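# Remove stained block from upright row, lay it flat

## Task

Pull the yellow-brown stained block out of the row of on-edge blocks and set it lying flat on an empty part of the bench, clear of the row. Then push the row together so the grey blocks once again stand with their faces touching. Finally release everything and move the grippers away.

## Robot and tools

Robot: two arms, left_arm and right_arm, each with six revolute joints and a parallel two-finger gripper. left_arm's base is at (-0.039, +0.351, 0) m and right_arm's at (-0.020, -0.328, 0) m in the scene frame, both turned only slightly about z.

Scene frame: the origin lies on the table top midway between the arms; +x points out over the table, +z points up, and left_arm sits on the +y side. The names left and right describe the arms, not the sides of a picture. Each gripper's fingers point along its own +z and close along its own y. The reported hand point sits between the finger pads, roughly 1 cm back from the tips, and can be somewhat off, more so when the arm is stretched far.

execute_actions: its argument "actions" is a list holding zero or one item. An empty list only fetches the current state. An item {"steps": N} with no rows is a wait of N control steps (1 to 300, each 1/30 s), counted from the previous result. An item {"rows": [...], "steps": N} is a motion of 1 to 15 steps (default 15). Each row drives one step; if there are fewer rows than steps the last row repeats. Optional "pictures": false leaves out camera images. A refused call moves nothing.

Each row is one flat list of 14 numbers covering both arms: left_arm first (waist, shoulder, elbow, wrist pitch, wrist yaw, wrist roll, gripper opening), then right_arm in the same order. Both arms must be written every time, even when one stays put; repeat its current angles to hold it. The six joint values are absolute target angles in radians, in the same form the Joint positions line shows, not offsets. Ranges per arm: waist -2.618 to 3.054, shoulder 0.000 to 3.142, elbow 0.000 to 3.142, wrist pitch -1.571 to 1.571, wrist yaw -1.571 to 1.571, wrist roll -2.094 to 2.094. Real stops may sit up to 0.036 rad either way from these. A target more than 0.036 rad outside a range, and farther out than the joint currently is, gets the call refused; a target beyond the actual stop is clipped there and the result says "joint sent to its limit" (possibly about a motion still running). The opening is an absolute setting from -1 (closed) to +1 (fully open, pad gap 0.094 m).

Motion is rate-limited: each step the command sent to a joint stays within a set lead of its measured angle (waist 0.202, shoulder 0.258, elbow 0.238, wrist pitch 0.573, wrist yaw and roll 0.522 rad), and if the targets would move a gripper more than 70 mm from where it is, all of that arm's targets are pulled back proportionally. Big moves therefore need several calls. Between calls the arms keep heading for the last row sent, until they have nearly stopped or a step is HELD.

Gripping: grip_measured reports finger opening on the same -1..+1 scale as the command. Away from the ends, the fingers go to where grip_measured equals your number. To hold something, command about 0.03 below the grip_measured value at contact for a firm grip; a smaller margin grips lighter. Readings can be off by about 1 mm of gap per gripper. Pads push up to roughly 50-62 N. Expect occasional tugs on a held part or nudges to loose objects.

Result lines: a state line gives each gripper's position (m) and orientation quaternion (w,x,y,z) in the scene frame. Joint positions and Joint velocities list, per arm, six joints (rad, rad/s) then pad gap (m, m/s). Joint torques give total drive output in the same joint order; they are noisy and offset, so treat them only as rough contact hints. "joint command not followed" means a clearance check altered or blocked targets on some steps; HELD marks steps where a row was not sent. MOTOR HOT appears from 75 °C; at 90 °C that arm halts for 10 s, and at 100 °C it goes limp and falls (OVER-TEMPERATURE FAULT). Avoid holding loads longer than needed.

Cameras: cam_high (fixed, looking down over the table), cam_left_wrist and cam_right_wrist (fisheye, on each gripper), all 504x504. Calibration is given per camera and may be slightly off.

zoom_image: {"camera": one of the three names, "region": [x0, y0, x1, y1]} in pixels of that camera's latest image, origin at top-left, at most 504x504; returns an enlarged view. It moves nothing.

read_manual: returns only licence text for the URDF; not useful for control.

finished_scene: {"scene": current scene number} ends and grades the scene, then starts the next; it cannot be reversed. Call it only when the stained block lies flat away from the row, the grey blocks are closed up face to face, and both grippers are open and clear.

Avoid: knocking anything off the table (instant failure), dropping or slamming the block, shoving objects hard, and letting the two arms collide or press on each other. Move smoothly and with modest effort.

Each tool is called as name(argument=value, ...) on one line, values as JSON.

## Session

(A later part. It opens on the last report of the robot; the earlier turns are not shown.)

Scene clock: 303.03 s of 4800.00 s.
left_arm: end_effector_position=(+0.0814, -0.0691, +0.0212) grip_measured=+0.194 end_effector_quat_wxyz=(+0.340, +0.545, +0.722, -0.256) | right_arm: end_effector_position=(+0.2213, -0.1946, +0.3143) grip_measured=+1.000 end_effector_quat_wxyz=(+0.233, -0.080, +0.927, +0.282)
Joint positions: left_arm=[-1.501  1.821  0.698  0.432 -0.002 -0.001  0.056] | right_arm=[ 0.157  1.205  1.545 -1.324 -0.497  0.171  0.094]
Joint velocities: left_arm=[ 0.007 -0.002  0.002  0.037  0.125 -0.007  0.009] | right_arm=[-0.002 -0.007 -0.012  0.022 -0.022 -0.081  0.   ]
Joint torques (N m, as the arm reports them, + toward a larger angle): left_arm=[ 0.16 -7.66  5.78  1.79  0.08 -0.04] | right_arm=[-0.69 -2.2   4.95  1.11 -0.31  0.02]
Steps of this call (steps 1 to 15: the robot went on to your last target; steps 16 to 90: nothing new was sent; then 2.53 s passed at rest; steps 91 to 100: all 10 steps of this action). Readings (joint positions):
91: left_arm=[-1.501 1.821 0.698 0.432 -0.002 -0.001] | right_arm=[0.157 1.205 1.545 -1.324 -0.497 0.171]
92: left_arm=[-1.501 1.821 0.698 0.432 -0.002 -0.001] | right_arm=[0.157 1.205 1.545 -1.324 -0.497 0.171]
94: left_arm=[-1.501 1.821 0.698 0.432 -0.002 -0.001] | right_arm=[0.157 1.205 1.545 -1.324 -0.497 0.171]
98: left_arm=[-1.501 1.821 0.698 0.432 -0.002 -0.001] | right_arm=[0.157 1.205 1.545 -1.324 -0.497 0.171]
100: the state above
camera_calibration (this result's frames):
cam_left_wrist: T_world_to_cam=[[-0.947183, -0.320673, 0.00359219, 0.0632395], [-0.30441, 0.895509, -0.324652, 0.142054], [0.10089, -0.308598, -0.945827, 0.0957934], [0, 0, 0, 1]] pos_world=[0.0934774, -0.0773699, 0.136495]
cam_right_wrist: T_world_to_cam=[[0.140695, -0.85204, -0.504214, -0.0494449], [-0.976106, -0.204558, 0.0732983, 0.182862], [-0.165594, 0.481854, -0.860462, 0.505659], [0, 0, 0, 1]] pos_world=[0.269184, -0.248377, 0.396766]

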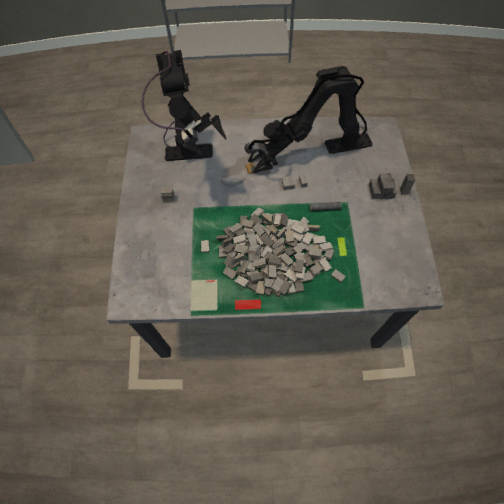

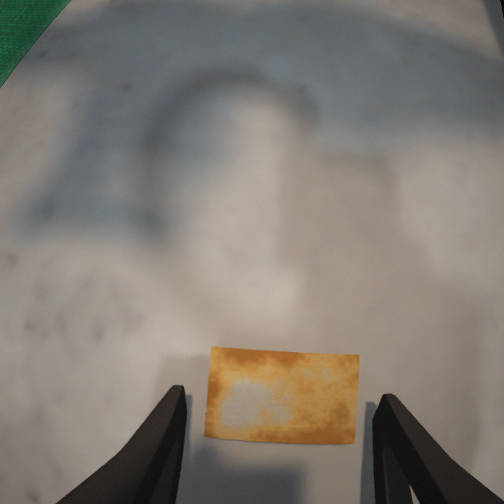

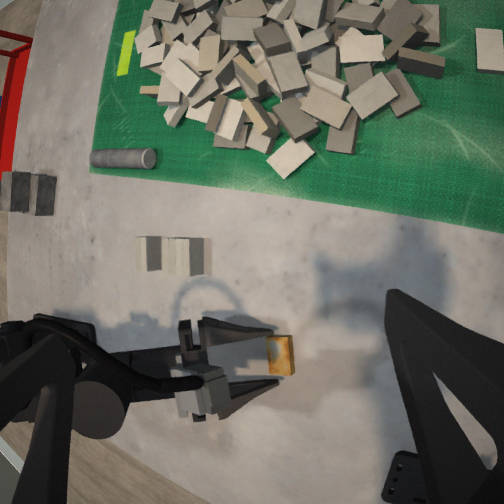

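execute_actions(actions=[{"rows":[[-1.5,1.797,0.712,0.45,0,0,0.22,0.15,1.205,1.545,-1.324,-0.501,0.171,1],[-1.499,1.789,0.722,0.45,0,0.001,0.24,0.15,1.205,1.545,-1.324,-0.501,0.171,1],[-1.498,1.779,0.73,0.445,0,0.002,0.26,0.15,1.205,1.545,-1.324,-0.501,0.171,1],[-1.497,1.767,0.735,0.439,0,0.003,0.28,0.15,1.205,1.545,-1.324,-0.501,0.171,1],[-1.496,1.754,0.74,0.435,0,0.004,0.3,0.15,1.205,1.545,-1.324,-0.501,0.171,1],[-1.495,1.74,0.747,0.428,0,0.005,0.32,0.15,1.205,1.545,-1.324,-0.501,0.171,1],[-1.494,1.725,0.755,0.419,0,0.005,0.34,0.15,1.205,1.545,-1.324,-0.501,0.171,1],[-1.493,1.71,0.764,0.407,0,0.005,0.35,0.15,1.205,1.545,-1.324,-0.501,0.171,1],[-1.492,1.695,0.774,0.392,0,0.006,0.35,0.15,1.205,1.545,-1.324,-0.501,0.171,1],[-1.49,1.681,0.784,0.375,0,0.009,0.35,0.15,1.205,1.545,-1.324,-0.501,0.171,1],[-1.487,1.668,0.796,0.356,0,0.013,0.35,0.15,1.205,1.545,-1.324,-0.501,0.171,1],[-1.482,1.656,0.808,0.334,0,0.019,0.35,0.15,1.205,1.545,-1.324,-0.501,0.171,1],[-1.476,1.646,0.822,0.31,0,0.027,0.35,0.15,1.205,1.545,-1.324,-0.501,0.171,1],[-1.468,1.638,0.836,0.284,0,0.037,0.35,0.15,1.205,1.545,-1.324,-0.501,0.171,1],[-1.459,1.632,0.85,0.256,0,0.048,0.35,0.15,1.205,1.545,-1.324,-0.501,0.171,1]],"steps":15}], pictures=false)

execute_actions(actions=[{"rows":[[-1.449,1.628,0.865,0.226,0,0.061,0.35,0.15,1.205,1.545,-1.324,-0.501,0.171,1],[-1.438,1.626,0.88,0.194,0,0.075,0.35,0.15,1.205,1.545,-1.324,-0.501,0.171,1],[-1.426,1.625,0.896,0.16,0,0.091,0.35,0.15,1.205,1.545,-1.324,-0.501,0.171,1],[-1.413,1.625,0.912,0.125,0,0.108,0.35,0.15,1.205,1.545,-1.324,-0.501,0.171,1],[-1.399,1.625,0.9275,0.088,0,0.126,0.35,0.15,1.205,1.545,-1.324,-0.501,0.171,1],[-1.384,1.625,0.943,0.05,0,0.145,0.35,0.15,1.205,1.545,-1.324,-0.501,0.171,1],[-1.369,1.625,0.959,0.011,0,0.165,0.35,0.15,1.205,1.545,-1.324,-0.501,0.171,1],[-1.352,1.625,0.975,-0.029,0,0.186,0.35,0.15,1.205,1.545,-1.324,-0.501,0.171,1],[-1.335,1.625,0.99,-0.07,0,0.208,0.35,0.15,1.205,1.545,-1.324,-0.501,0.171,1],[-1.318,1.625,1.005,-0.112,0,0.23,0.35,0.15,1.205,1.545,-1.324,-0.501,0.171,1],[-1.301,1.625,1.019,-0.154,0,0.253,0.35,0.15,1.205,1.545,-1.324,-0.501,0.171,1],[-1.283,1.625,1.033,-0.196,0,0.275,0.35,0.15,1.205,1.545,-1.324,-0.501,0.171,1],[-1.265,1.625,1.047,-0.239,0,0.2985,0.35,0.15,1.205,1.545,-1.324,-0.501,0.171,1],[-1.247,1.625,1.059,-0.282,0,0.322,0.35,0.15,1.205,1.545,-1.324,-0.501,0.171,1],[-1.229,1.625,1.071,-0.324,0,0.344,0.35,0.15,1.205,1.545,-1.324,-0.501,0.171,1]],"steps":15}], pictures=false)

execute_actions(actions=[{"rows":[[-1.212,1.625,1.081,-0.366,0,0.367,0.35,0.15,1.205,1.545,-1.324,-0.501,0.171,1],[-1.195,1.625,1.091,-0.408,0,0.389,0.35,0.15,1.205,1.545,-1.324,-0.501,0.171,1],[-1.178,1.625,1.1,-0.449,0,0.411,0.35,0.15,1.205,1.545,-1.324,-0.501,0.171,1],[-1.161,1.625,1.108,-0.489,0,0.432,0.35,0.15,1.205,1.545,-1.324,-0.501,0.171,1],[-1.146,1.625,1.115,-0.528,0,0.452,0.35,0.15,1.205,1.545,-1.324,-0.501,0.171,1],[-1.131,1.625,1.12,-0.566,0,0.471,0.35,0.15,1.205,1.545,-1.324,-0.501,0.171,1],[-1.117,1.625,1.124,-0.603,0,0.489,0.35,0.15,1.205,1.545,-1.324,-0.501,0.171,1],[-1.104,1.625,1.128,-0.638,0,0.506,0.35,0.15,1.205,1.545,-1.324,-0.501,0.171,1],[-1.092,1.625,1.129,-0.672,0,0.522,0.35,0.15,1.205,1.545,-1.324,-0.501,0.171,1],[-1.081,1.625,1.13,-0.704,0,0.536,0.35,0.15,1.205,1.545,-1.324,-0.501,0.171,1],[-1.071,1.625,1.13,-0.734,0,0.549,0.35,0.15,1.205,1.545,-1.324,-0.501,0.171,1],[-1.062,1.625,1.13,-0.762,0,0.56,0.35,0.15,1.205,1.545,-1.324,-0.501,0.171,1],[-1.054,1.629,1.13,-0.788,0,0.57,0.35,0.15,1.205,1.545,-1.324,-0.501,0.171,1],[-1.048,1.633,1.13,-0.812,0,0.578,0.35,0.15,1.205,1.545,-1.324,-0.501,0.171,1],[-1.043,1.637,1.13,-0.834,0,0.584,0.35,0.15,1.205,1.545,-1.324,-0.501,0.171,1]],"steps":15}], pictures=false)

execute_actions(actions=[{"rows":[[-1.04,1.641,1.13,-0.853,0,0.588,0.35,0.15,1.205,1.545,-1.324,-0.501,0.171,1],[-1.038,1.645,1.13,-0.87,0,0.591,0.35,0.15,1.205,1.545,-1.324,-0.501,0.171,1],[-1.037,1.649,1.13,-0.885,0,0.592,0.35,0.15,1.205,1.545,-1.324,-0.501,0.171,1],[-1.037,1.652,1.13,-0.897,0,0.592,0.35,0.15,1.205,1.545,-1.324,-0.501,0.171,1],[-1.037,1.655,1.13,-0.906,0,0.592,0.35,0.15,1.205,1.545,-1.324,-0.501,0.171,1],[-1.037,1.657,1.13,-0.913,0,0.592,0.35,0.15,1.205,1.545,-1.324,-0.501,0.171,1],[-1.037,1.659,1.13,-0.917,0,0.592,0.35,0.15,1.205,1.545,-1.324,-0.501,0.171,1],[-1.037,1.662,1.13,-0.918,0,0.592,0.35,0.15,1.205,1.545,-1.324,-0.501,0.171,1],[-1.037,1.666,1.13,-0.918,0,0.592,0.35,0.15,1.205,1.545,-1.324,-0.501,0.171,1],[-1.037,1.671,1.13,-0.918,0,0.592,0.35,0.15,1.205,1.545,-1.324,-0.501,0.171,1],[-1.037,1.678,1.13,-0.918,0,0.592,0.35,0.15,1.205,1.545,-1.324,-0.501,0.171,1],[-1.037,1.685,1.13,-0.918,0,0.592,0.35,0.15,1.205,1.545,-1.324,-0.501,0.171,1],[-1.037,1.693,1.13,-0.918,0,0.592,0.35,0.15,1.205,1.545,-1.324,-0.501,0.171,1],[-1.037,1.701,1.13,-0.918,0,0.592,0.35,0.15,1.205,1.545,-1.324,-0.501,0.171,1],[-1.037,1.71,1.13,-0.918,0,0.592,0.35,0.15,1.205,1.545,-1.324,-0.501,0.171,1]],"steps":15}], pictures=false)

execute_actions(actions=[{"rows":[[-1.037,1.719,1.13,-0.918,0,0.592,0.35,0.15,1.205,1.545,-1.324,-0.501,0.171,1],[-1.037,1.727,1.13,-0.918,0,0.592,0.35,0.15,1.205,1.545,-1.324,-0.501,0.171,1],[-1.037,1.735,1.13,-0.918,0,0.592,0.35,0.15,1.205,1.545,-1.324,-0.501,0.171,1],[-1.037,1.742,1.13,-0.918,0,0.592,0.35,0.15,1.205,1.545,-1.324,-0.501,0.171,1],[-1.037,1.749,1.13,-0.918,0,0.592,0.35,0.15,1.205,1.545,-1.324,-0.501,0.171,1],[-1.037,1.7545,1.13,-0.918,0,0.592,0.33,0.15,1.205,1.545,-1.324,-0.501,0.171,1],[-1.037,1.759,1.13,-0.918,0,0.592,0.3,0.15,1.205,1.545,-1.324,-0.501,0.171,1],[-1.037,1.762,1.13,-0.918,0,0.592,0.27,0.15,1.205,1.545,-1.324,-0.501,0.171,1],[-1.037,1.764,1.13,-0.918,0,0.592,0.24,0.15,1.205,1.545,-1.324,-0.501,0.171,1],[-1.037,1.765,1.13,-0.918,0,0.592,0.21,0.15,1.205,1.545,-1.324,-0.501,0.171,1],[-1.037,1.765,1.13,-0.918,0,0.592,0.18,0.15,1.205,1.545,-1.324,-0.501,0.171,1],[-1.037,1.765,1.13,-0.918,0,0.592,0.15,0.15,1.205,1.545,-1.324,-0.501,0.171,1],[-1.037,1.765,1.13,-0.918,0,0.592,0.12,0.15,1.205,1.545,-1.324,-0.501,0.171,1],[-1.037,1.765,1.13,-0.918,0,0.592,0.1,0.15,1.205,1.545,-1.324,-0.501,0.171,1],[-1.037,1.765,1.13,-0.918,0,0.592,0.1,0.15,1.205,1.545,-1.324,-0.501,0.171,1]],"steps":15}])

Scene clock: 360.60 s of 4800.00 s.
left_arm: end_effector_position=(+0.0958, -0.0944, +0.1086) grip_measured=+0.348 end_effector_quat_wxyz=(+0.404, +0.522, +0.691, -0.295) | right_arm: end_effector_position=(+0.2213, -0.1946, +0.3143) grip_measured=+1.000 end_effector_quat_wxyz=(+0.233, -0.080, +0.927, +0.282)
Joint positions: left_arm=[-1.486  1.67   0.801  0.346 -0.001  0.017  0.063] | right_arm=[ 0.157  1.205  1.545 -1.324 -0.497  0.171  0.094]
Joint velocities: left_arm=[ 0.203 -0.3    0.427 -0.462  0.022  0.183  0.001] | right_arm=[-0.002 -0.012  0.022 -0.022  0.007 -0.051  0.   ]
Joint torques (N m, as the arm reports them, + toward a larger angle): left_arm=[ 1.2  -7.9   8.51  1.65  0.01  0.03] | right_arm=[-0.67 -2.21  4.92  1.1  -0.31  0.02]
Steps of this call (steps 1 to 15: the robot went on to your last target; steps 16 to 90: nothing new was sent; then 54.07 s passed at rest; steps 91 to 105: all 15 steps of this action). Readings (joint positions):
91: left_arm=[-1.501 1.821 0.698 0.432 -0.002 -0.001] | right_arm=[0.157 1.205 1.545 -1.324 -0.497 0.171]
92: left_arm=[-1.501 1.821 0.698 0.432 -0.002 -0.001] | right_arm=[0.157 1.205 1.545 -1.324 -0.497 0.171]
94: left_arm=[-1.501 1.816 0.698 0.431 -0.002 -0.001] | right_arm=[0.157 1.205 1.545 -1.324 -0.497 0.171]
98: left_arm=[-1.501 1.773 0.712 0.414 -0.002 -0.001] | right_arm=[0.157 1.205 1.545 -1.324 -0.497 0.171]
105: the state above

Scene clock: 361.10 s of 4800.00 s.
left_arm: end_effector_position=(+0.1824, -0.0439, +0.1140) grip_measured=+0.348 end_effector_quat_wxyz=(+0.359, +0.561, +0.730, -0.154) | right_arm: end_effector_position=(+0.2213, -0.1946, +0.3143) grip_measured=+1.000 end_effector_quat_wxyz=(+0.233, -0.080, +0.927, +0.282)
Joint positions: left_arm=[-1.268  1.648  1.021 -0.14  -0.     0.249  0.063] | right_arm=[ 0.157  1.205  1.545 -1.324 -0.497  0.171  0.094]
Joint velocities: left_arm=[ 0.515 -0.007  0.369 -1.194  0.007  0.623 -0.002] | right_arm=[-0.007  0.002 -0.002 -0.007  0.022  0.022  0.   ]
Joint torques (N m, as the arm reports them, + toward a larger angle): left_arm=[ 0.58 -8.24  8.86  1.53  0.   -0.01] | right_arm=[-0.69 -2.25  4.92  1.11 -0.31  0.01]
Steps of this call (steps 1 to 15: all 15 steps of this action). Readings (joint positions):
1: left_arm=[-1.478 1.661 0.816 0.329 -0.001 0.024] | right_arm=[0.157 1.205 1.545 -1.324 -0.497 0.171]
2: left_arm=[-1.468 1.655 0.831 0.309 -0.001 0.033] | right_arm=[0.157 1.205 1.545 -1.324 -0.497 0.171]
4: left_arm=[-1.446 1.649 0.862 0.261 -0.001 0.054] | right_arm=[0.157 1.205 1.545 -1.324 -0.497 0.171]
8: left_arm=[-1.390 1.648 0.921 0.133 -0.000 0.111] | right_arm=[0.157 1.205 1.545 -1.324 -0.497 0.171]
15: the state above

Scene clock: 361.60 s of 4800.00 s.
left_arm: end_effector_position=(+0.1976, +0.0821, +0.0691) grip_measured=+0.348 end_effector_quat_wxyz=(+0.156, +0.629, +0.761, -0.025) | right_arm: end_effector_position=(+0.2213, -0.1946, +0.3143) grip_measured=+1.000 end_effector_quat_wxyz=(+0.233, -0.080, +0.927, +0.282)
Joint positions: left_arm=[-1.059  1.648  1.099 -0.703 -0.001  0.53   0.063] | right_arm=[ 0.157  1.205  1.545 -1.324 -0.497  0.171  0.094]
Joint velocities: left_arm=[ 0.164 -0.017 -0.007 -0.886 -0.022  0.315  0.   ] | right_arm=[-0.027 -0.017  0.007 -0.007 -0.007  0.066  0.   ]
Joint torques (N m, as the arm reports them, + toward a larger angle): left_arm=[ 0.46 -6.98  8.83  0.96 -0.05  0.04] | right_arm=[-0.68 -2.25  4.92  1.11 -0.32  0.01]
Steps of this call (steps 1 to 15: all 15 steps of this action). Readings (joint positions):
1: left_arm=[-1.250 1.648 1.033 -0.180 -0.000 0.271] | right_arm=[0.157 1.205 1.545 -1.324 -0.497 0.171]
2: left_arm=[-1.232 1.648 1.045 -0.221 -0.000 0.292] | right_arm=[0.157 1.205 1.545 -1.324 -0.497 0.171]
4: left_arm=[-1.196 1.648 1.065 -0.302 -0.000 0.336] | right_arm=[0.157 1.205 1.545 -1.324 -0.497 0.171]
8: left_arm=[-1.133 1.648 1.091 -0.460 -0.001 0.419] | right_arm=[0.157 1.205 1.545 -1.324 -0.497 0.171]
15: the state above

Scene clock: 362.10 s of 4800.00 s.
left_arm: end_effector_position=(+0.1681, +0.1226, +0.0487) grip_measured=+0.348 end_effector_quat_wxyz=(+0.044, +0.652, +0.757, -0.005) | right_arm: end_effector_position=(+0.2213, -0.1946, +0.3143) grip_measured=+1.000 end_effector_quat_wxyz=(+0.233, -0.080, +0.927, +0.282)
Joint positions: left_arm=[-1.044  1.682  1.099 -0.9   -0.001  0.585  0.063] | right_arm=[ 0.157  1.205  1.545 -1.324 -0.497  0.171  0.094]
Joint velocities: left_arm=[-0.002  0.266  0.012 -0.051 -0.037  0.051 -0.   ] | right_arm=[0.002 0.017 0.017 0.051 0.037 0.022 0.   ]
Joint torques (N m, as the arm reports them, + toward a larger angle): left_arm=[ 0.65 -4.87  8.38  0.51  0.02  0.02] | right_arm=[-0.65 -2.23  4.94  1.11 -0.31  0.01]
Steps of this call (steps 1 to 15: all 15 steps of this action). Readings (joint positions):
1: left_arm=[-1.053 1.648 1.099 -0.732 -0.001 0.540] | right_arm=[0.157 1.205 1.545 -1.324 -0.497 0.171]
2: left_arm=[-1.049 1.648 1.099 -0.758 -0.001 0.549] | right_arm=[0.157 1.205 1.545 -1.324 -0.497 0.171]
4: left_arm=[-1.045 1.648 1.099 -0.804 -0.001 0.563] | right_arm=[0.157 1.205 1.545 -1.324 -0.497 0.171]
8: left_arm=[-1.044 1.648 1.099 -0.867 -0.001 0.577] | right_arm=[0.157 1.205 1.545 -1.324 -0.497 0.171]
15: the state above

Scene clock: 362.60 s of 4800.00 s.
left_arm: end_effector_position=(+0.1628, +0.1285, +0.0274) grip_measured=+0.104 end_effector_quat_wxyz=(+0.003, +0.653, +0.757, +0.000) | right_arm: end_effector_position=(+0.2213, -0.1946, +0.3143) grip_measured=+1.000 end_effector_quat_wxyz=(+0.233, -0.080, +0.927, +0.282)
Joint positions: left_arm=[-1.044  1.757  1.099 -0.908 -0.001  0.586  0.052] | right_arm=[ 0.157  1.205  1.545 -1.324 -0.497  0.171  0.094]
Joint velocities: left_arm=[ 0.012 -0.012  0.012 -0.022 -0.051 -0.007 -0.007] | right_arm=[-0.012  0.007 -0.002  0.022 -0.037 -0.007  0.   ]
Joint torques (N m, as the arm reports them, + toward a larger angle): left_arm=[ 0.74 -5.77  8.08  0.42  0.03  0.06] | right_arm=[-0.68 -2.21  4.93  1.12 -0.31  0.01]
Steps of this call (steps 1 to 15: all 15 steps of this action). Readings (joint positions):
1: left_arm=[-1.044 1.692 1.099 -0.902 -0.001 0.585] | right_arm=[0.157 1.205 1.545 -1.324 -0.497 0.171]
2: left_arm=[-1.044 1.701 1.099 -0.903 -0.001 0.585] | right_arm=[0.157 1.205 1.545 -1.324 -0.497 0.171]
4: left_arm=[-1.044 1.720 1.099 -0.905 -0.001 0.586] | right_arm=[0.157 1.205 1.545 -1.324 -0.497 0.171]
8: left_arm=[-1.044 1.747 1.099 -0.907 -0.001 0.586] | right_arm=[0.157 1.205 1.545 -1.324 -0.497 0.171]
15: the state above
camera_calibration (this result's frames):
cam_left_wrist: T_world_to_cam=[[-0.982908, -0.180192, -0.0377274, 0.192506], [-0.173436, 0.837592, 0.518034, -0.0451407], [-0.0617455, 0.515723, -0.854527, 0.0724007], [0, 0, 0, 1]] pos_world=[0.185857, 0.0351588, 0.0925156]
cam_right_wrist: T_world_to_cam=[[0.140695, -0.85204, -0.504214, -0.0494449], [-0.976106, -0.204558, 0.0732983, 0.182862], [-0.165594, 0.481854, -0.860462, 0.505659], [0, 0, 0, 1]] pos_world=[0.269184, -0.248377, 0.396766]

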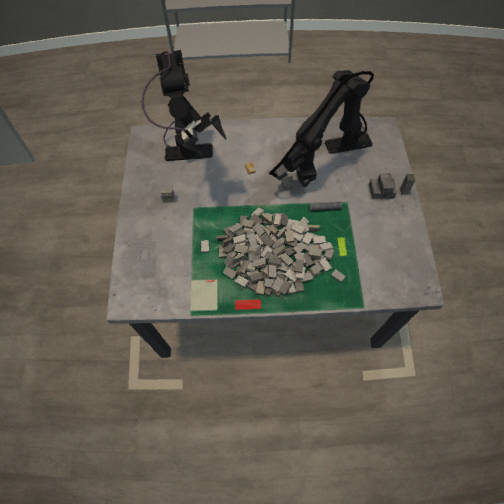

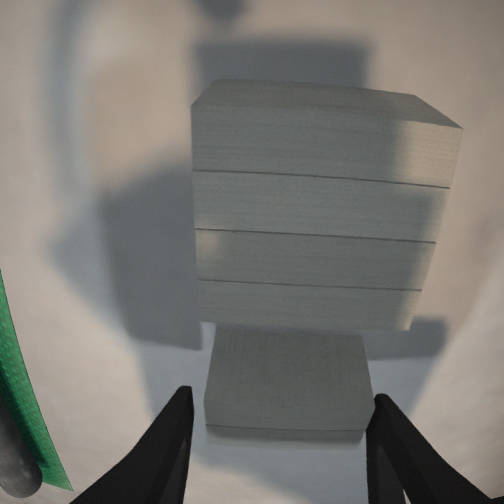

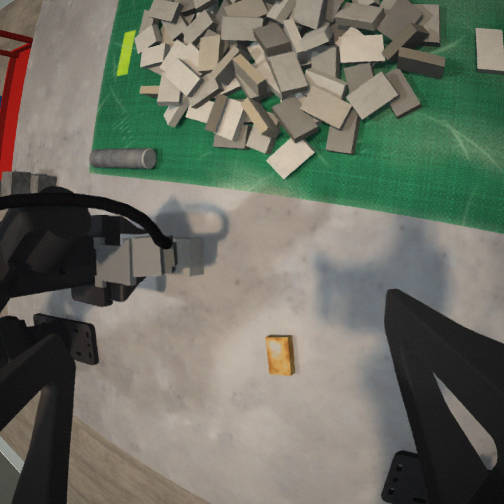

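execute_actions(actions=[{"rows":[[-1.04,1.765,1.13,-0.916,0,0.59,0.07,0.15,1.205,1.545,-1.324,-0.501,0.171,1],[-1.043,1.765,1.13,-0.914,0,0.588,0.04,0.15,1.205,1.545,-1.324,-0.501,0.171,1],[-1.046,1.765,1.13,-0.912,0,0.586,0.01,0.15,1.205,1.545,-1.324,-0.501,0.171,1],[-1.048,1.765,1.13,-0.912,0,0.586,-0.012,0.15,1.205,1.545,-1.324,-0.501,0.171,1],[-1.05,1.765,1.13,-0.912,0,0.586,-0.028,0.15,1.205,1.545,-1.324,-0.501,0.171,1],[-1.05,1.765,1.13,-0.912,0,0.586,-0.04,0.15,1.205,1.545,-1.324,-0.501,0.171,1],[-1.05,1.765,1.13,-0.912,0,0.586,-0.05,0.15,1.205,1.545,-1.324,-0.501,0.171,1],[-1.05,1.765,1.13,-0.912,0,0.586,-0.06,0.15,1.205,1.545,-1.324,-0.501,0.171,1],[-1.05,1.765,1.13,-0.912,0,0.586,-0.07,0.15,1.205,1.545,-1.324,-0.501,0.171,1],[-1.05,1.765,1.13,-0.912,0,0.586,-0.08,0.15,1.205,1.545,-1.324,-0.501,0.171,1],[-1.05,1.765,1.13,-0.912,0,0.586,-0.09,0.15,1.205,1.545,-1.324,-0.501,0.171,1],[-1.051,1.765,1.13,-0.914,0,0.584,-0.1,0.15,1.205,1.545,-1.324,-0.501,0.171,1],[-1.052,1.765,1.13,-0.916,0,0.582,-0.11,0.15,1.205,1.545,-1.324,-0.501,0.171,1],[-1.054,1.765,1.131,-0.918,0,0.58,-0.12,0.15,1.205,1.545,-1.324,-0.501,0.171,1],[-1.055,1.766,1.132,-0.92,0,0.578,-0.12,0.15,1.205,1.545,-1.324,-0.501,0.171,1]],"steps":15}], pictures=false)

execute_actions(actions=[{"rows":[[-1.0565,1.768,1.134,-0.9225,0,0.575,-0.12,0.15,1.205,1.545,-1.324,-0.501,0.171,1],[-1.058,1.77,1.137,-0.924,0,0.5725,-0.12,0.15,1.205,1.545,-1.324,-0.501,0.171,1],[-1.0595,1.773,1.14,-0.926,0,0.57,-0.12,0.15,1.205,1.545,-1.324,-0.501,0.171,1],[-1.061,1.7764,1.1445,-0.9276,0,0.567,-0.12,0.15,1.205,1.545,-1.324,-0.501,0.171,1],[-1.063,1.78,1.149,-0.9295,0,0.564,-0.12,0.15,1.205,1.545,-1.324,-0.501,0.171,1],[-1.0655,1.7845,1.155,-0.9315,0,0.561,-0.12,0.15,1.205,1.545,-1.324,-0.501,0.171,1],[-1.068,1.789,1.1606,-0.9335,0,0.558,-0.12,0.15,1.205,1.545,-1.324,-0.501,0.171,1],[-1.0713,1.794,1.1667,-0.9355,0,0.5545,-0.12,0.15,1.205,1.545,-1.324,-0.501,0.171,1],[-1.0746,1.799,1.173,-0.9375,0,0.551,-0.12,0.15,1.205,1.545,-1.324,-0.501,0.171,1],[-1.078,1.804,1.1795,-0.9394,0,0.548,-0.12,0.15,1.205,1.545,-1.324,-0.501,0.171,1],[-1.0814,1.809,1.186,-0.941,0,0.545,-0.12,0.15,1.205,1.545,-1.324,-0.501,0.171,1],[-1.0847,1.814,1.192,-0.943,0,0.542,-0.12,0.15,1.205,1.545,-1.324,-0.501,0.171,1],[-1.088,1.8185,1.198,-0.9445,0,0.539,-0.12,0.15,1.205,1.545,-1.324,-0.501,0.171,1],[-1.091,1.823,1.204,-0.946,0,0.5365,-0.12,0.15,1.205,1.545,-1.324,-0.501,0.171,1],[-1.094,1.827,1.2096,-0.947,0,0.534,-0.12,0.15,1.205,1.545,-1.324,-0.501,0.171,1]],"steps":15}], pictures=false)

execute_actions(actions=[{"rows":[[-1.0964,1.8305,1.2145,-0.948,0,0.5325,-0.12,0.15,1.205,1.545,-1.324,-0.501,0.171,1],[-1.0986,1.8335,1.219,-0.9485,0,0.531,-0.12,0.15,1.205,1.545,-1.324,-0.501,0.171,1],[-1.1005,1.8365,1.2224,-0.949,0,0.53,-0.12,0.15,1.205,1.545,-1.324,-0.501,0.171,1],[-1.102,1.8385,1.225,-0.949,0,0.529,-0.12,0.15,1.205,1.545,-1.324,-0.501,0.171,1],[-1.103,1.84,1.227,-0.949,0,0.529,-0.12,0.15,1.205,1.545,-1.324,-0.501,0.171,1],[-1.104,1.841,1.2286,-0.949,0,0.529,-0.12,0.15,1.205,1.545,-1.324,-0.501,0.171,1],[-1.104,1.841,1.229,-0.949,0,0.529,-0.12,0.15,1.205,1.545,-1.324,-0.501,0.171,1]],"steps":13}])

Scene clock: 424.63 s of 4800.00 s.
left_arm: end_effector_position=(+0.1625, +0.1286, +0.0274) grip_measured=-0.084 end_effector_quat_wxyz=(+0.002, +0.653, +0.757, +0.000) | right_arm: end_effector_position=(+0.2213, -0.1946, +0.3143) grip_measured=+1.000 end_effector_quat_wxyz=(+0.233, -0.080, +0.927, +0.282)
Joint positions: left_arm=[-1.044  1.757  1.099 -0.909 -0.001  0.586  0.043] | right_arm=[ 0.157  1.205  1.545 -1.324 -0.497  0.171  0.094]
Joint velocities: left_arm=[ 0.012 -0.032  0.002 -0.051  0.007 -0.037 -0.001] | right_arm=[-0.017 -0.002 -0.002  0.007 -0.095 -0.066  0.   ]
Joint torques (N m, as the arm reports them, + toward a larger angle): left_arm=[-0.89 -5.63  8.24  0.35  0.   -0.06] | right_arm=[-0.67 -2.19  4.93  1.1  -0.32  0.01]
Steps of this call (steps 1 to 15: the robot went on to your last target; steps 16 to 90: nothing new was sent; then 58.53 s passed at rest; steps 91 to 105: all 15 steps of this action). Readings (joint positions):
91: left_arm=[-1.044 1.757 1.099 -0.908 -0.001 0.586] | right_arm=[0.157 1.205 1.545 -1.324 -0.497 0.171]
92: left_arm=[-1.044 1.757 1.099 -0.908 -0.001 0.586] | right_arm=[0.157 1.205 1.545 -1.324 -0.497 0.171]
94: left_arm=[-1.044 1.757 1.099 -0.908 -0.001 0.586] | right_arm=[0.157 1.205 1.545 -1.324 -0.497 0.171]
98: left_arm=[-1.044 1.757 1.099 -0.909 -0.001 0.586] | right_arm=[0.157 1.205 1.545 -1.324 -0.497 0.171]
105: the state above

Scene clock: 425.13 s of 4800.00 s.
left_arm: end_effector_position=(+0.1628, +0.1137, +0.0273) grip_measured=-0.084 end_effector_quat_wxyz=(-0.005, +0.653, +0.758, +0.004) | right_arm: end_effector_position=(+0.2213, -0.1946, +0.3143) grip_measured=+1.000 end_effector_quat_wxyz=(+0.233, -0.080, +0.927, +0.282)
Joint positions: left_arm=[-1.078  1.812  1.167 -0.938 -0.005  0.551  0.043] | right_arm=[ 0.157  1.205  1.545 -1.324 -0.497  0.171  0.094]
Joint velocities: left_arm=[-0.1    0.129  0.168 -0.183 -0.007 -0.095 -0.   ] | right_arm=[ 0.002 -0.007 -0.017  0.007 -0.037 -0.066  0.   ]
Joint torques (N m, as the arm reports them, + toward a larger angle): left_arm=[-1.01 -6.07  8.16  0.42  0.05 -0.08] | right_arm=[-0.67 -2.21  4.95  1.11 -0.32  0.01]
Steps of this call (steps 1 to 15: all 15 steps of this action). Readings (joint positions):
1: left_arm=[-1.044 1.757 1.099 -0.909 -0.001 0.585] | right_arm=[0.157 1.205 1.545 -1.324 -0.497 0.171]
2: left_arm=[-1.045 1.757 1.099 -0.909 -0.001 0.584] | right_arm=[0.157 1.205 1.545 -1.324 -0.497 0.171]
4: left_arm=[-1.047 1.761 1.103 -0.913 -0.002 0.580] | right_arm=[0.157 1.205 1.545 -1.324 -0.497 0.171]
8: left_arm=[-1.055 1.777 1.124 -0.925 -0.004 0.571] | right_arm=[0.157 1.205 1.545 -1.324 -0.497 0.171]
15: the state above

Scene clock: 425.57 s of 4800.00 s.
left_arm: end_effector_position=(+0.1635, +0.1050, +0.0274) grip_measured=-0.084 end_effector_quat_wxyz=(-0.004, +0.653, +0.757, +0.003) | right_arm: end_effector_position=(+0.2213, -0.1946, +0.3143) grip_measured=+1.000 end_effector_quat_wxyz=(+0.233, -0.080, +0.927, +0.282)
Joint positions: left_arm=[-1.094  1.834  1.196 -0.941 -0.005  0.535  0.043] | right_arm=[ 0.157  1.205  1.545 -1.324 -0.497  0.171  0.094]
Joint velocities: left_arm=[-0.012 -0.002  0.007 -0.037  0.007  0.007  0.001] | right_arm=[ 0.002 -0.007  0.007 -0.007 -0.037  0.051  0.   ]
Joint torques (N m, as the arm reports them, + toward a larger angle): left_arm=[-0.95 -6.48  8.25  0.38  0.03 -0.04] | right_arm=[-0.71 -2.22  4.93  1.11 -0.31  0.01]
Steps of this call (steps 1 to 13: all 13 steps of this action). Readings (joint positions):
1: left_arm=[-1.081 1.816 1.173 -0.939 -0.005 0.548] | right_arm=[0.157 1.205 1.545 -1.324 -0.497 0.171]
2: left_arm=[-1.084 1.820 1.178 -0.940 -0.005 0.546] | right_arm=[0.157 1.205 1.545 -1.324 -0.497 0.171]
4: left_arm=[-1.089 1.827 1.187 -0.941 -0.005 0.542] | right_arm=[0.157 1.205 1.545 -1.324 -0.497 0.171]
8: left_arm=[-1.094 1.833 1.195 -0.941 -0.005 0.537] | right_arm=[0.157 1.205 1.545 -1.324 -0.497 0.171]
13: the state above
camera_calibration (this result's frames):
cam_left_wrist: T_world_to_cam=[[-0.982991, -0.180466, -0.0340842, 0.188893], [-0.170864, 0.830585, 0.530032, -0.0252997], [-0.0673428, 0.52684, -0.847292, 0.0841297], [0, 0, 0, 1]] pos_world=[0.187023, 0.0107793, 0.0911304]
cam_right_wrist: T_world_to_cam=[[0.140695, -0.85204, -0.504214, -0.0494449], [-0.976106, -0.204558, 0.0732983, 0.182862], [-0.165594, 0.481854, -0.860462, 0.505659], [0, 0, 0, 1]] pos_world=[0.269184, -0.248377, 0.396766]

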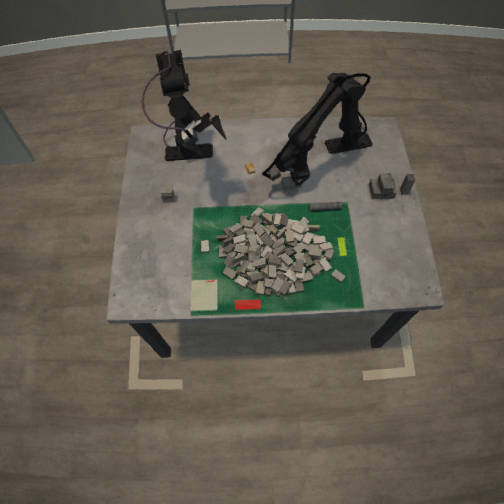

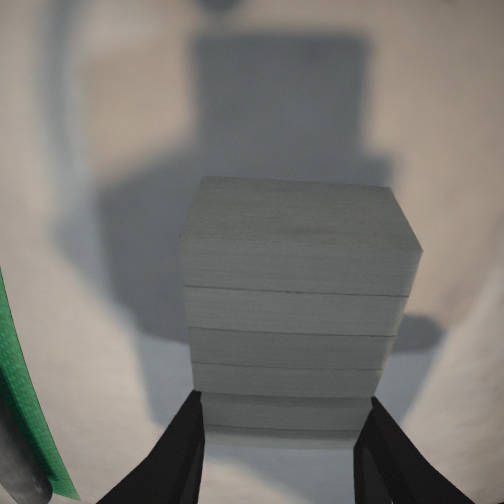

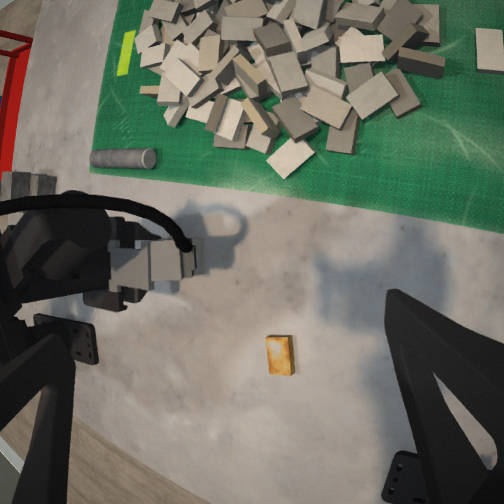

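execute_actions(actions=[{"rows":[[-1.104,1.838,1.229,-0.942,0.003,0.53,-0.12,0.15,1.205,1.545,-1.324,-0.501,0.171,1],[-1.104,1.835,1.229,-0.935,0.005,0.531,-0.12,0.15,1.205,1.545,-1.324,-0.501,0.171,1],[-1.104,1.832,1.229,-0.929,0.007,0.532,-0.12,0.15,1.205,1.545,-1.324,-0.501,0.171,1],[-1.104,1.83,1.229,-0.924,0.009,0.533,-0.12,0.15,1.205,1.545,-1.324,-0.501,0.171,1],[-1.104,1.83,1.229,-0.92,0.01,0.534,-0.12,0.15,1.205,1.545,-1.324,-0.501,0.171,1],[-1.104,1.83,1.229,-0.917,0.011,0.535,-0.12,0.15,1.205,1.545,-1.324,-0.501,0.171,1],[-1.104,1.83,1.229,-0.914,0.012,0.535,-0.12,0.15,1.205,1.545,-1.324,-0.501,0.171,1],[-1.104,1.83,1.229,-0.912,0.013,0.535,-0.12,0.15,1.205,1.545,-1.324,-0.501,0.171,1],[-1.104,1.83,1.229,-0.91,0.014,0.535,-0.12,0.15,1.205,1.545,-1.324,-0.501,0.171,1],[-1.104,1.83,1.229,-0.908,0.015,0.535,-0.12,0.15,1.205,1.545,-1.324,-0.501,0.171,1],[-1.104,1.83,1.229,-0.906,0.015,0.535,-0.12,0.15,1.205,1.545,-1.324,-0.501,0.171,1],[-1.104,1.83,1.229,-0.904,0.015,0.535,-0.12,0.15,1.205,1.545,-1.324,-0.501,0.171,1],[-1.104,1.83,1.229,-0.902,0.015,0.535,-0.12,0.15,1.205,1.545,-1.324,-0.501,0.171,1],[-1.104,1.83,1.229,-0.901,0.015,0.535,-0.12,0.15,1.205,1.545,-1.324,-0.501,0.171,1],[-1.104,1.83,1.229,-0.9,0.015,0.535,-0.12,0.15,1.205,1.545,-1.324,-0.501,0.171,1]],"steps":15}], pictures=false)

execute_actions(actions=[{"steps":10}])

zoom_image(camera="cam_left_wrist", region=[170, 330, 410, 470])

Scene clock: 435.60 s of 4800.00 s.
left_arm: end_effector_position=(+0.1644, +0.1022, +0.0273) grip_measured=-0.084 end_effector_quat_wxyz=(+0.001, +0.653, +0.758, -0.000) | right_arm: end_effector_position=(+0.2213, -0.1946, +0.3143) grip_measured=+1.000 end_effector_quat_wxyz=(+0.233, -0.080, +0.927, +0.282)
Joint positions: left_arm=[-1.094  1.834  1.196 -0.93   0.001  0.535  0.043] | right_arm=[ 0.157  1.205  1.545 -1.324 -0.497  0.171  0.094]
Joint velocities: left_arm=[-0.017  0.002  0.017  0.095  0.081 -0.022  0.   ] | right_arm=[ 0.017 -0.012  0.002 -0.007 -0.037  0.051  0.   ]
Joint torques (N m, as the arm reports them, + toward a larger angle): left_arm=[-0.82 -7.29  8.31  0.67  0.13 -0.04] | right_arm=[-0.63 -2.25  4.91  1.1  -0.33  0.  ]
Steps of this call (steps 1 to 15: the robot went on to your last target; steps 16 to 90: nothing new was sent; then 6.53 s passed at rest; steps 91 to 105: all 15 steps of this action). Readings (joint positions):
91: left_arm=[-1.094 1.834 1.196 -0.941 -0.005 0.535] | right_arm=[0.157 1.205 1.545 -1.324 -0.497 0.171]
92: left_arm=[-1.094 1.834 1.196 -0.941 -0.005 0.535] | right_arm=[0.157 1.205 1.545 -1.324 -0.497 0.171]
94: left_arm=[-1.094 1.834 1.196 -0.941 -0.005 0.535] | right_arm=[0.157 1.205 1.545 -1.324 -0.497 0.171]
98: left_arm=[-1.094 1.834 1.196 -0.940 -0.004 0.535] | right_arm=[0.157 1.205 1.545 -1.324 -0.497 0.171]
105: the state above

Scene clock: 435.93 s of 4800.00 s.
left_arm: end_effector_position=(+0.1650, +0.1009, +0.0273) grip_measured=-0.084 end_effector_quat_wxyz=(+0.004, +0.653, +0.758, -0.002) | right_arm: end_effector_position=(+0.2213, -0.1946, +0.3143) grip_measured=+1.000 end_effector_quat_wxyz=(+0.233, -0.080, +0.927, +0.282)
Joint positions: left_arm=[-1.094  1.834  1.196 -0.925  0.002  0.535  0.043] | right_arm=[ 0.157  1.205  1.545 -1.324 -0.497  0.171  0.094]
Joint velocities: left_arm=[ 0.012 -0.022 -0.002  0.022 -0.022 -0.007 -0.   ] | right_arm=[-0.007 -0.002  0.017 -0.022  0.066  0.081  0.   ]
Joint torques (N m, as the arm reports them, + toward a larger angle): left_arm=[-0.9  -7.22  8.32  0.68  0.14 -0.05] | right_arm=[-0.72 -2.21  4.96  1.11 -0.32  0.01]
Steps of this call (steps 1 to 10: the robot went on to your last target). Readings (joint positions):
1: left_arm=[-1.094 1.834 1.196 -0.928 0.001 0.535] | right_arm=[0.157 1.205 1.545 -1.324 -0.497 0.171]
2: left_arm=[-1.094 1.834 1.196 -0.927 0.002 0.535] | right_arm=[0.157 1.205 1.545 -1.324 -0.497 0.171]
4: left_arm=[-1.094 1.834 1.196 -0.925 0.002 0.535] | right_arm=[0.157 1.205 1.545 -1.324 -0.497 0.171]
8: left_arm=[-1.094 1.834 1.196 -0.925 0.002 0.535] | right_arm=[0.157 1.205 1.545 -1.324 -0.497 0.171]
10: the state above
camera_calibration (this result's frames):
cam_left_wrist: T_world_to_cam=[[-0.982689, -0.181838, -0.0354598, 0.189834], [-0.173951, 0.839765, 0.51433, -0.0216126], [-0.0637469, 0.511595, -0.856859, 0.0875938], [0, 0, 0, 1]] pos_world=[0.188372, 0.00785611, 0.092903]
cam_right_wrist: T_world_to_cam=[[0.140695, -0.85204, -0.504214, -0.0494449], [-0.976106, -0.204558, 0.0732983, 0.182862], [-0.165594, 0.481854, -0.860462, 0.505659], [0, 0, 0, 1]] pos_world=[0.269184, -0.248377, 0.396766]

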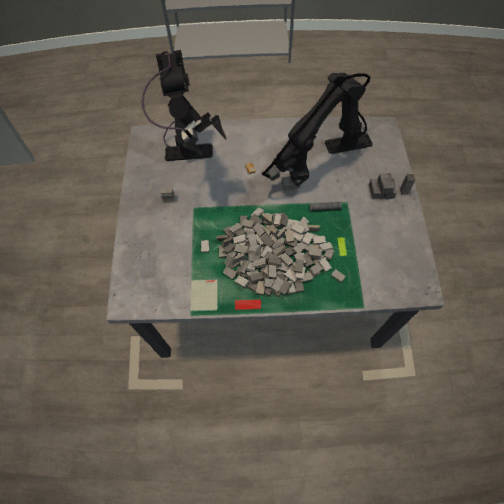

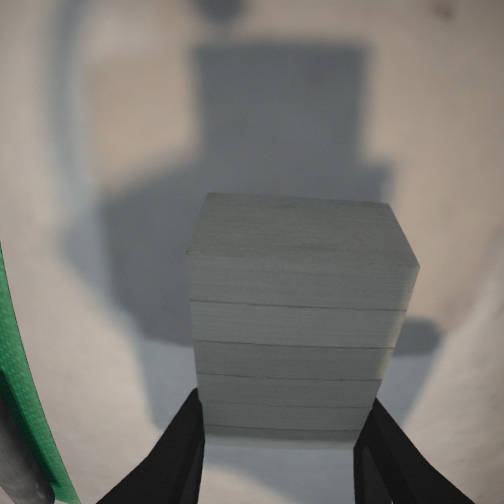

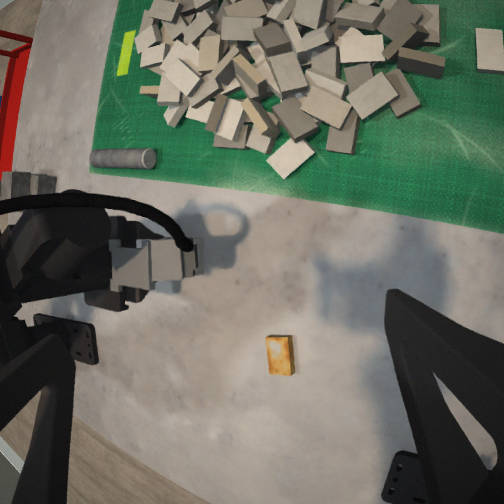

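Region (170, 330, 410, 470) of cam_left_wrist's 504x504 image, scaled by 2.100, with more detail than that image has; it fills the top 294 rows of this view, and the rest is white.

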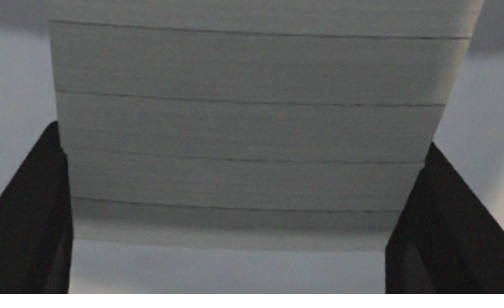

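execute_actions(actions=[{"rows":[[-1.1,1.83,1.222,-0.907,0.011,0.535,-0.12,0.15,1.205,1.545,-1.324,-0.501,0.171,1],[-1.097,1.83,1.215,-0.914,0.007,0.535,-0.11,0.15,1.205,1.545,-1.324,-0.501,0.171,1],[-1.094,1.828,1.21,-0.92,0.003,0.535,-0.1,0.15,1.205,1.545,-1.324,-0.501,0.171,1],[-1.094,1.826,1.21,-0.922,0.002,0.535,-0.09,0.15,1.205,1.545,-1.324,-0.501,0.171,1],[-1.094,1.825,1.21,-0.922,0.002,0.535,-0.078,0.15,1.205,1.545,-1.324,-0.501,0.171,1],[-1.094,1.825,1.21,-0.922,0.002,0.535,-0.062,0.15,1.205,1.545,-1.324,-0.501,0.171,1],[-1.094,1.825,1.21,-0.922,0.002,0.535,-0.04,0.15,1.205,1.545,-1.324,-0.501,0.171,1],[-1.094,1.825,1.21,-0.922,0.002,0.535,-0.01,0.15,1.205,1.545,-1.324,-0.501,0.171,1],[-1.094,1.823,1.21,-0.922,0.002,0.535,0.03,0.15,1.205,1.545,-1.324,-0.501,0.171,1],[-1.094,1.82,1.21,-0.922,0.002,0.535,0.08,0.15,1.205,1.545,-1.324,-0.501,0.171,1],[-1.094,1.817,1.21,-0.922,0.002,0.535,0.13,0.15,1.205,1.545,-1.324,-0.501,0.171,1],[-1.094,1.814,1.21,-0.922,0.002,0.535,0.18,0.15,1.205,1.545,-1.324,-0.501,0.171,1],[-1.094,1.812,1.21,-0.922,0.002,0.535,0.23,0.15,1.205,1.545,-1.324,-0.501,0.171,1],[-1.094,1.81,1.21,-0.922,0.002,0.535,0.28,0.15,1.205,1.545,-1.324,-0.501,0.171,1],[-1.094,1.808,1.21,-0.922,0.002,0.535,0.32,0.15,1.205,1.545,-1.324,-0.501,0.171,1]],"steps":15}], pictures=false)

execute_actions(actions=[{"rows":[[-1.093,1.806,1.21,-0.922,0.002,0.535,0.35,0.15,1.205,1.545,-1.324,-0.501,0.171,1],[-1.092,1.803,1.21,-0.922,0.002,0.535,0.38,0.15,1.205,1.545,-1.324,-0.501,0.171,1],[-1.091,1.797,1.21,-0.922,0.002,0.535,0.4,0.15,1.205,1.545,-1.324,-0.501,0.171,1],[-1.09,1.789,1.21,-0.922,0.002,0.535,0.4,0.15,1.205,1.545,-1.324,-0.501,0.171,1],[-1.089,1.779,1.21,-0.922,0.002,0.535,0.4,0.15,1.205,1.545,-1.324,-0.501,0.171,1],[-1.088,1.767,1.21,-0.922,0.002,0.535,0.4,0.15,1.205,1.545,-1.324,-0.501,0.171,1],[-1.087,1.752,1.21,-0.922,0.002,0.535,0.4,0.15,1.205,1.545,-1.324,-0.501,0.171,1],[-1.086,1.736,1.21,-0.922,0.002,0.535,0.4,0.15,1.205,1.545,-1.324,-0.501,0.171,1],[-1.084,1.719,1.21,-0.922,0.002,0.535,0.4,0.15,1.205,1.545,-1.324,-0.501,0.171,1],[-1.078,1.7,1.21,-0.922,0.002,0.535,0.4,0.15,1.205,1.545,-1.324,-0.501,0.171,1],[-1.07,1.68,1.21,-0.922,0.002,0.535,0.4,0.15,1.205,1.545,-1.324,-0.501,0.171,1],[-1.057,1.658,1.21,-0.922,0.002,0.535,0.4,0.15,1.205,1.545,-1.324,-0.501,0.171,1],[-1.041,1.637,1.21,-0.922,0.002,0.535,0.4,0.15,1.205,1.545,-1.324,-0.501,0.171,1],[-1.023,1.614,1.21,-0.922,0.002,0.535,0.4,0.15,1.205,1.545,-1.324,-0.501,0.171,1],[-1.002,1.5915,1.21,-0.922,0.002,0.535,0.4,0.15,1.205,1.545,-1.324,-0.501,0.171,1]],"steps":15}])

execute_actions(actions=[{"rows":[[-0.979,1.569,1.21,-0.922,0.002,0.535,0.4,0.15,1.205,1.545,-1.324,-0.501,0.171,1],[-0.955,1.546,1.21,-0.922,0.002,0.535,0.4,0.15,1.205,1.545,-1.324,-0.501,0.171,1],[-0.929,1.525,1.21,-0.922,0.002,0.535,0.4,0.15,1.205,1.545,-1.324,-0.501,0.171,1],[-0.903,1.503,1.21,-0.922,0.002,0.535,0.4,0.15,1.205,1.545,-1.324,-0.501,0.171,1],[-0.877,1.483,1.21,-0.922,0.002,0.535,0.4,0.15,1.205,1.545,-1.324,-0.501,0.171,1],[-0.851,1.464,1.21,-0.922,0.002,0.535,0.4,0.15,1.205,1.545,-1.324,-0.501,0.171,1],[-0.827,1.447,1.21,-0.922,0.002,0.535,0.4,0.15,1.205,1.545,-1.324,-0.501,0.171,1],[-0.804,1.431,1.21,-0.922,0.002,0.535,0.4,0.15,1.205,1.545,-1.324,-0.501,0.171,1],[-0.783,1.416,1.21,-0.922,0.002,0.535,0.4,0.15,1.205,1.545,-1.324,-0.501,0.171,1],[-0.765,1.404,1.21,-0.922,0.002,0.535,0.4,0.15,1.205,1.545,-1.324,-0.501,0.171,1],[-0.749,1.394,1.21,-0.922,0.002,0.535,0.4,0.15,1.205,1.545,-1.324,-0.501,0.171,1],[-0.736,1.386,1.21,-0.922,0.002,0.535,0.4,0.15,1.205,1.545,-1.324,-0.501,0.171,1],[-0.728,1.38,1.21,-0.922,0.002,0.535,0.4,0.15,1.205,1.545,-1.324,-0.501,0.171,1],[-0.722,1.376,1.21,-0.922,0.002,0.535,0.4,0.15,1.205,1.545,-1.324,-0.501,0.171,1],[-0.72,1.375,1.21,-0.922,0.002,0.535,0.4,0.15,1.205,1.545,-1.324,-0.501,0.171,1]],"steps":15}])

zoom_image(camera="cam_right_wrist", region=[120, 210, 320, 390])

Scene clock: 463.37 s of 4800.00 s.
left_arm: end_effector_position=(+0.1650, +0.1009, +0.0273) grip_measured=+0.299 end_effector_quat_wxyz=(+0.004, +0.653, +0.758, -0.002) | right_arm: end_effector_position=(+0.2213, -0.1946, +0.3143) grip_measured=+1.000 end_effector_quat_wxyz=(+0.233, -0.080, +0.927, +0.282)
Joint positions: left_arm=[-1.094  1.834  1.196 -0.925  0.002  0.535  0.061] | right_arm=[ 0.157  1.205  1.545 -1.324 -0.497  0.171  0.094]
Joint velocities: left_arm=[ 0.007 -0.002 -0.002  0.037 -0.037 -0.007  0.04 ] | right_arm=[ 0.007  0.017 -0.012 -0.066  0.081 -0.051  0.   ]
Joint torques (N m, as the arm reports them, + toward a larger angle): left_arm=[-0.04 -8.97  6.87  0.5   0.01 -0.02] | right_arm=[-0.67 -2.25  4.95  1.11 -0.31  0.01]
Steps of this call (steps 1 to 15: the robot went on to your last target; steps 16 to 90: nothing new was sent; then 23.93 s passed at rest; steps 91 to 105: all 15 steps of this action). Readings (joint positions):
91: left_arm=[-1.094 1.834 1.196 -0.925 0.002 0.535] | right_arm=[0.157 1.205 1.545 -1.324 -0.497 0.171]
92: left_arm=[-1.094 1.834 1.196 -0.925 0.002 0.535] | right_arm=[0.157 1.205 1.545 -1.324 -0.497 0.171]
94: left_arm=[-1.094 1.834 1.196 -0.925 0.002 0.535] | right_arm=[0.157 1.205 1.545 -1.324 -0.497 0.171]
98: left_arm=[-1.094 1.834 1.196 -0.925 0.002 0.535] | right_arm=[0.157 1.205 1.545 -1.324 -0.497 0.171]
105: the state above

Scene clock: 463.87 s of 4800.00 s.
left_arm: end_effector_position=(+0.1832, +0.1016, +0.0813) grip_measured=+0.398 end_effector_quat_wxyz=(+0.090, +0.633, +0.769, -0.016) | right_arm: end_effector_position=(+0.2213, -0.1946, +0.3143) grip_measured=+1.000 end_effector_quat_wxyz=(+0.233, -0.080, +0.927, +0.282)
Joint positions: left_arm=[-1.05   1.66   1.196 -0.925  0.003  0.535  0.066] | right_arm=[ 0.157  1.205  1.545 -1.324 -0.497  0.171  0.094]
Joint velocities: left_arm=[ 0.491 -0.652  0.002 -0.066 -0.066  0.007 -0.   ] | right_arm=[ 0.007  0.002 -0.017 -0.037 -0.007  0.051  0.   ]
Joint torques (N m, as the arm reports them, + toward a larger angle): left_arm=[ 1.65 -7.88  7.53  0.77 -0.05  0.  ] | right_arm=[-0.68 -2.2   4.94  1.11 -0.32  0.  ]
Steps of this call (steps 1 to 15: all 15 steps of this action). Readings (joint positions):
1: left_arm=[-1.094 1.834 1.196 -0.925 0.002 0.535] | right_arm=[0.157 1.205 1.545 -1.324 -0.497 0.171]
2: left_arm=[-1.094 1.834 1.196 -0.925 0.002 0.535] | right_arm=[0.157 1.205 1.545 -1.324 -0.497 0.171]
4: left_arm=[-1.094 1.832 1.196 -0.925 0.002 0.535] | right_arm=[0.157 1.205 1.545 -1.324 -0.497 0.171]
8: left_arm=[-1.094 1.800 1.196 -0.925 0.002 0.535] | right_arm=[0.157 1.205 1.545 -1.324 -0.497 0.171]
15: the state above
camera_calibration (this result's frames):
cam_left_wrist: T_world_to_cam=[[-0.964943, -0.234709, -0.117463, 0.218507], [-0.261932, 0.889567, 0.374249, -0.0243357], [0.0166513, 0.391896, -0.919859, 0.137163], [0, 0, 0, 1]] pos_world=[0.202188, 0.0191799, 0.160945]
cam_right_wrist: T_world_to_cam=[[0.140695, -0.85204, -0.504214, -0.0494449], [-0.976106, -0.204558, 0.0732983, 0.182862], [-0.165594, 0.481854, -0.860462, 0.505659], [0, 0, 0, 1]] pos_world=[0.269184, -0.248377, 0.396766]

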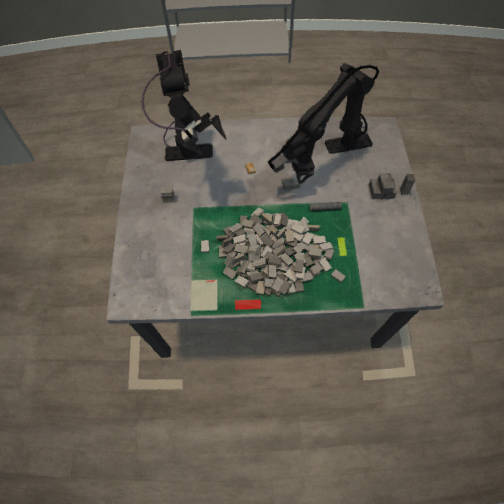

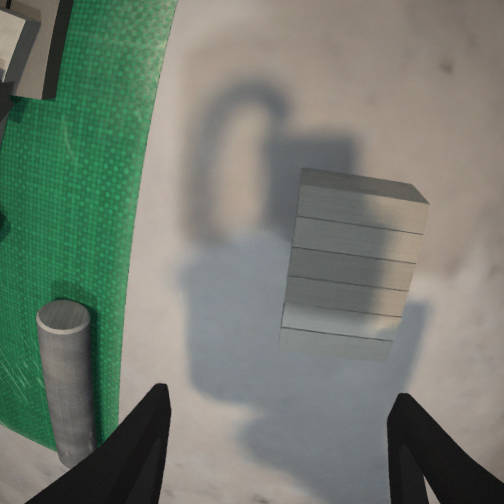

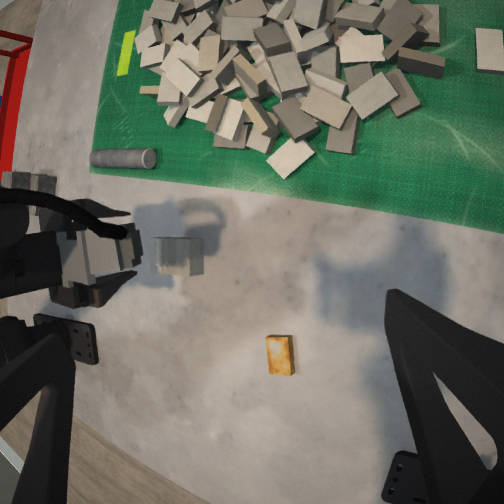

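Scene clock: 464.37 s of 4800.00 s.
left_arm: end_effector_position=(+0.2499, +0.1849, +0.1625) grip_measured=+0.399 end_effector_quat_wxyz=(+0.218, +0.493, +0.842, +0.002) | right_arm: end_effector_position=(+0.2213, -0.1946, +0.3143) grip_measured=+1.000 end_effector_quat_wxyz=(+0.233, -0.080, +0.927, +0.282)
Joint positions: left_arm=[-0.732  1.402  1.196 -0.924 -0.001  0.535  0.066] | right_arm=[ 0.157  1.205  1.545 -1.324 -0.497  0.171  0.094]
Joint velocities: left_arm=[ 0.168 -0.139 -0.012 -0.022  0.007 -0.022  0.   ] | right_arm=[ 0.002 -0.002 -0.002  0.095  0.007 -0.007  0.   ]
Joint torques (N m, as the arm reports them, + toward a larger angle): left_arm=[ 0.25 -5.78  8.06  1.14  0.08 -0.02] | right_arm=[-0.67 -2.22  4.95  1.11 -0.32  0.01]
Steps of this call (steps 1 to 15: all 15 steps of this action). Readings (joint positions):
1: left_arm=[-1.031 1.637 1.196 -0.925 0.004 0.535] | right_arm=[0.157 1.205 1.545 -1.324 -0.497 0.171]
2: left_arm=[-1.008 1.613 1.196 -0.925 0.004 0.535] | right_arm=[0.157 1.205 1.545 -1.324 -0.497 0.171]
4: left_arm=[-0.957 1.568 1.196 -0.924 0.004 0.535] | right_arm=[0.157 1.205 1.545 -1.324 -0.497 0.171]
8: left_arm=[-0.849 1.486 1.196 -0.924 0.002 0.535] | right_arm=[0.157 1.205 1.545 -1.324 -0.497 0.171]
15: the state above
camera_calibration (this result's frames):
cam_left_wrist: T_world_to_cam=[[-0.80215, -0.548514, -0.235984, 0.348545], [-0.587758, 0.79501, 0.149996, 0.0239783], [0.105335, 0.259021, -0.960111, 0.187026], [0, 0, 0, 1]] pos_world=[0.273978, 0.123675, 0.25822]
cam_right_wrist: T_world_to_cam=[[0.140695, -0.85204, -0.504214, -0.0494449], [-0.976106, -0.204558, 0.0732983, 0.182862], [-0.165594, 0.481854, -0.860462, 0.505659], [0, 0, 0, 1]] pos_world=[0.269184, -0.248377, 0.396766]

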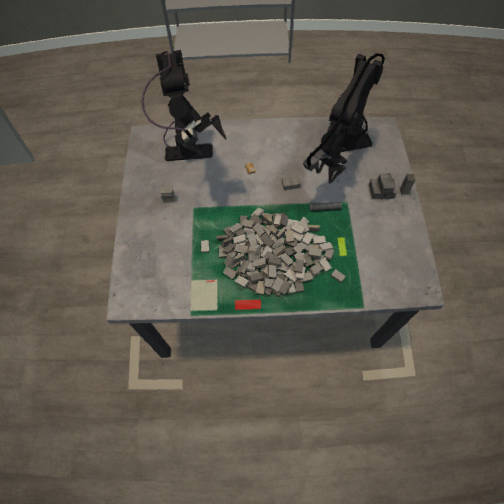

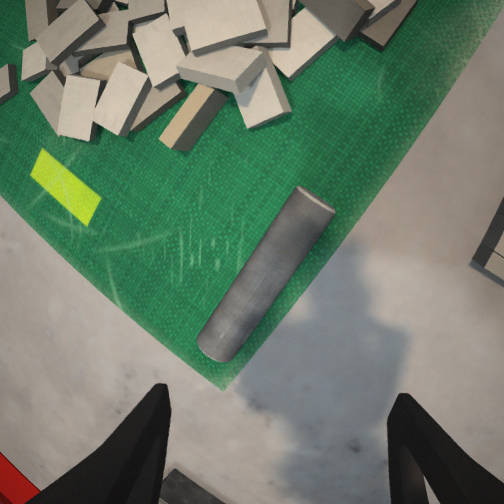

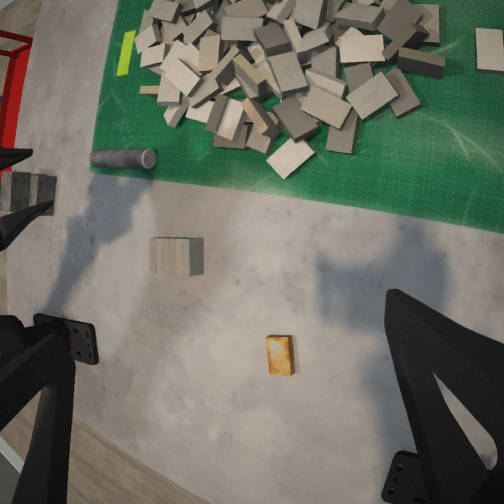

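Region (120, 210, 320, 390) of cam_right_wrist's 504x504 image, scaled by 2.520, with more detail than that image has; it fills the top 454 rows of this view, and the rest is white.

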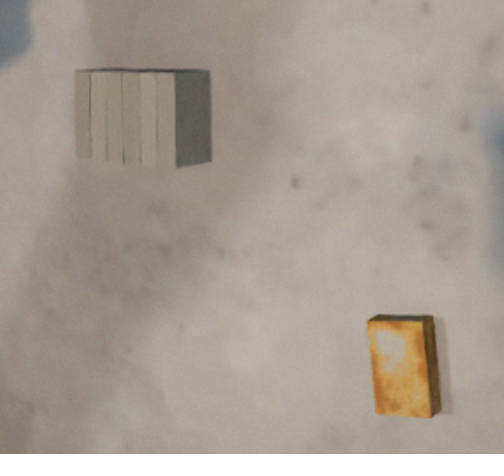

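The row is closed up, all six grey blocks are standing face to face, and the stained block is lying flat on the bare bench.

finished_scene(scene=2)

The scene is finished: the task was done.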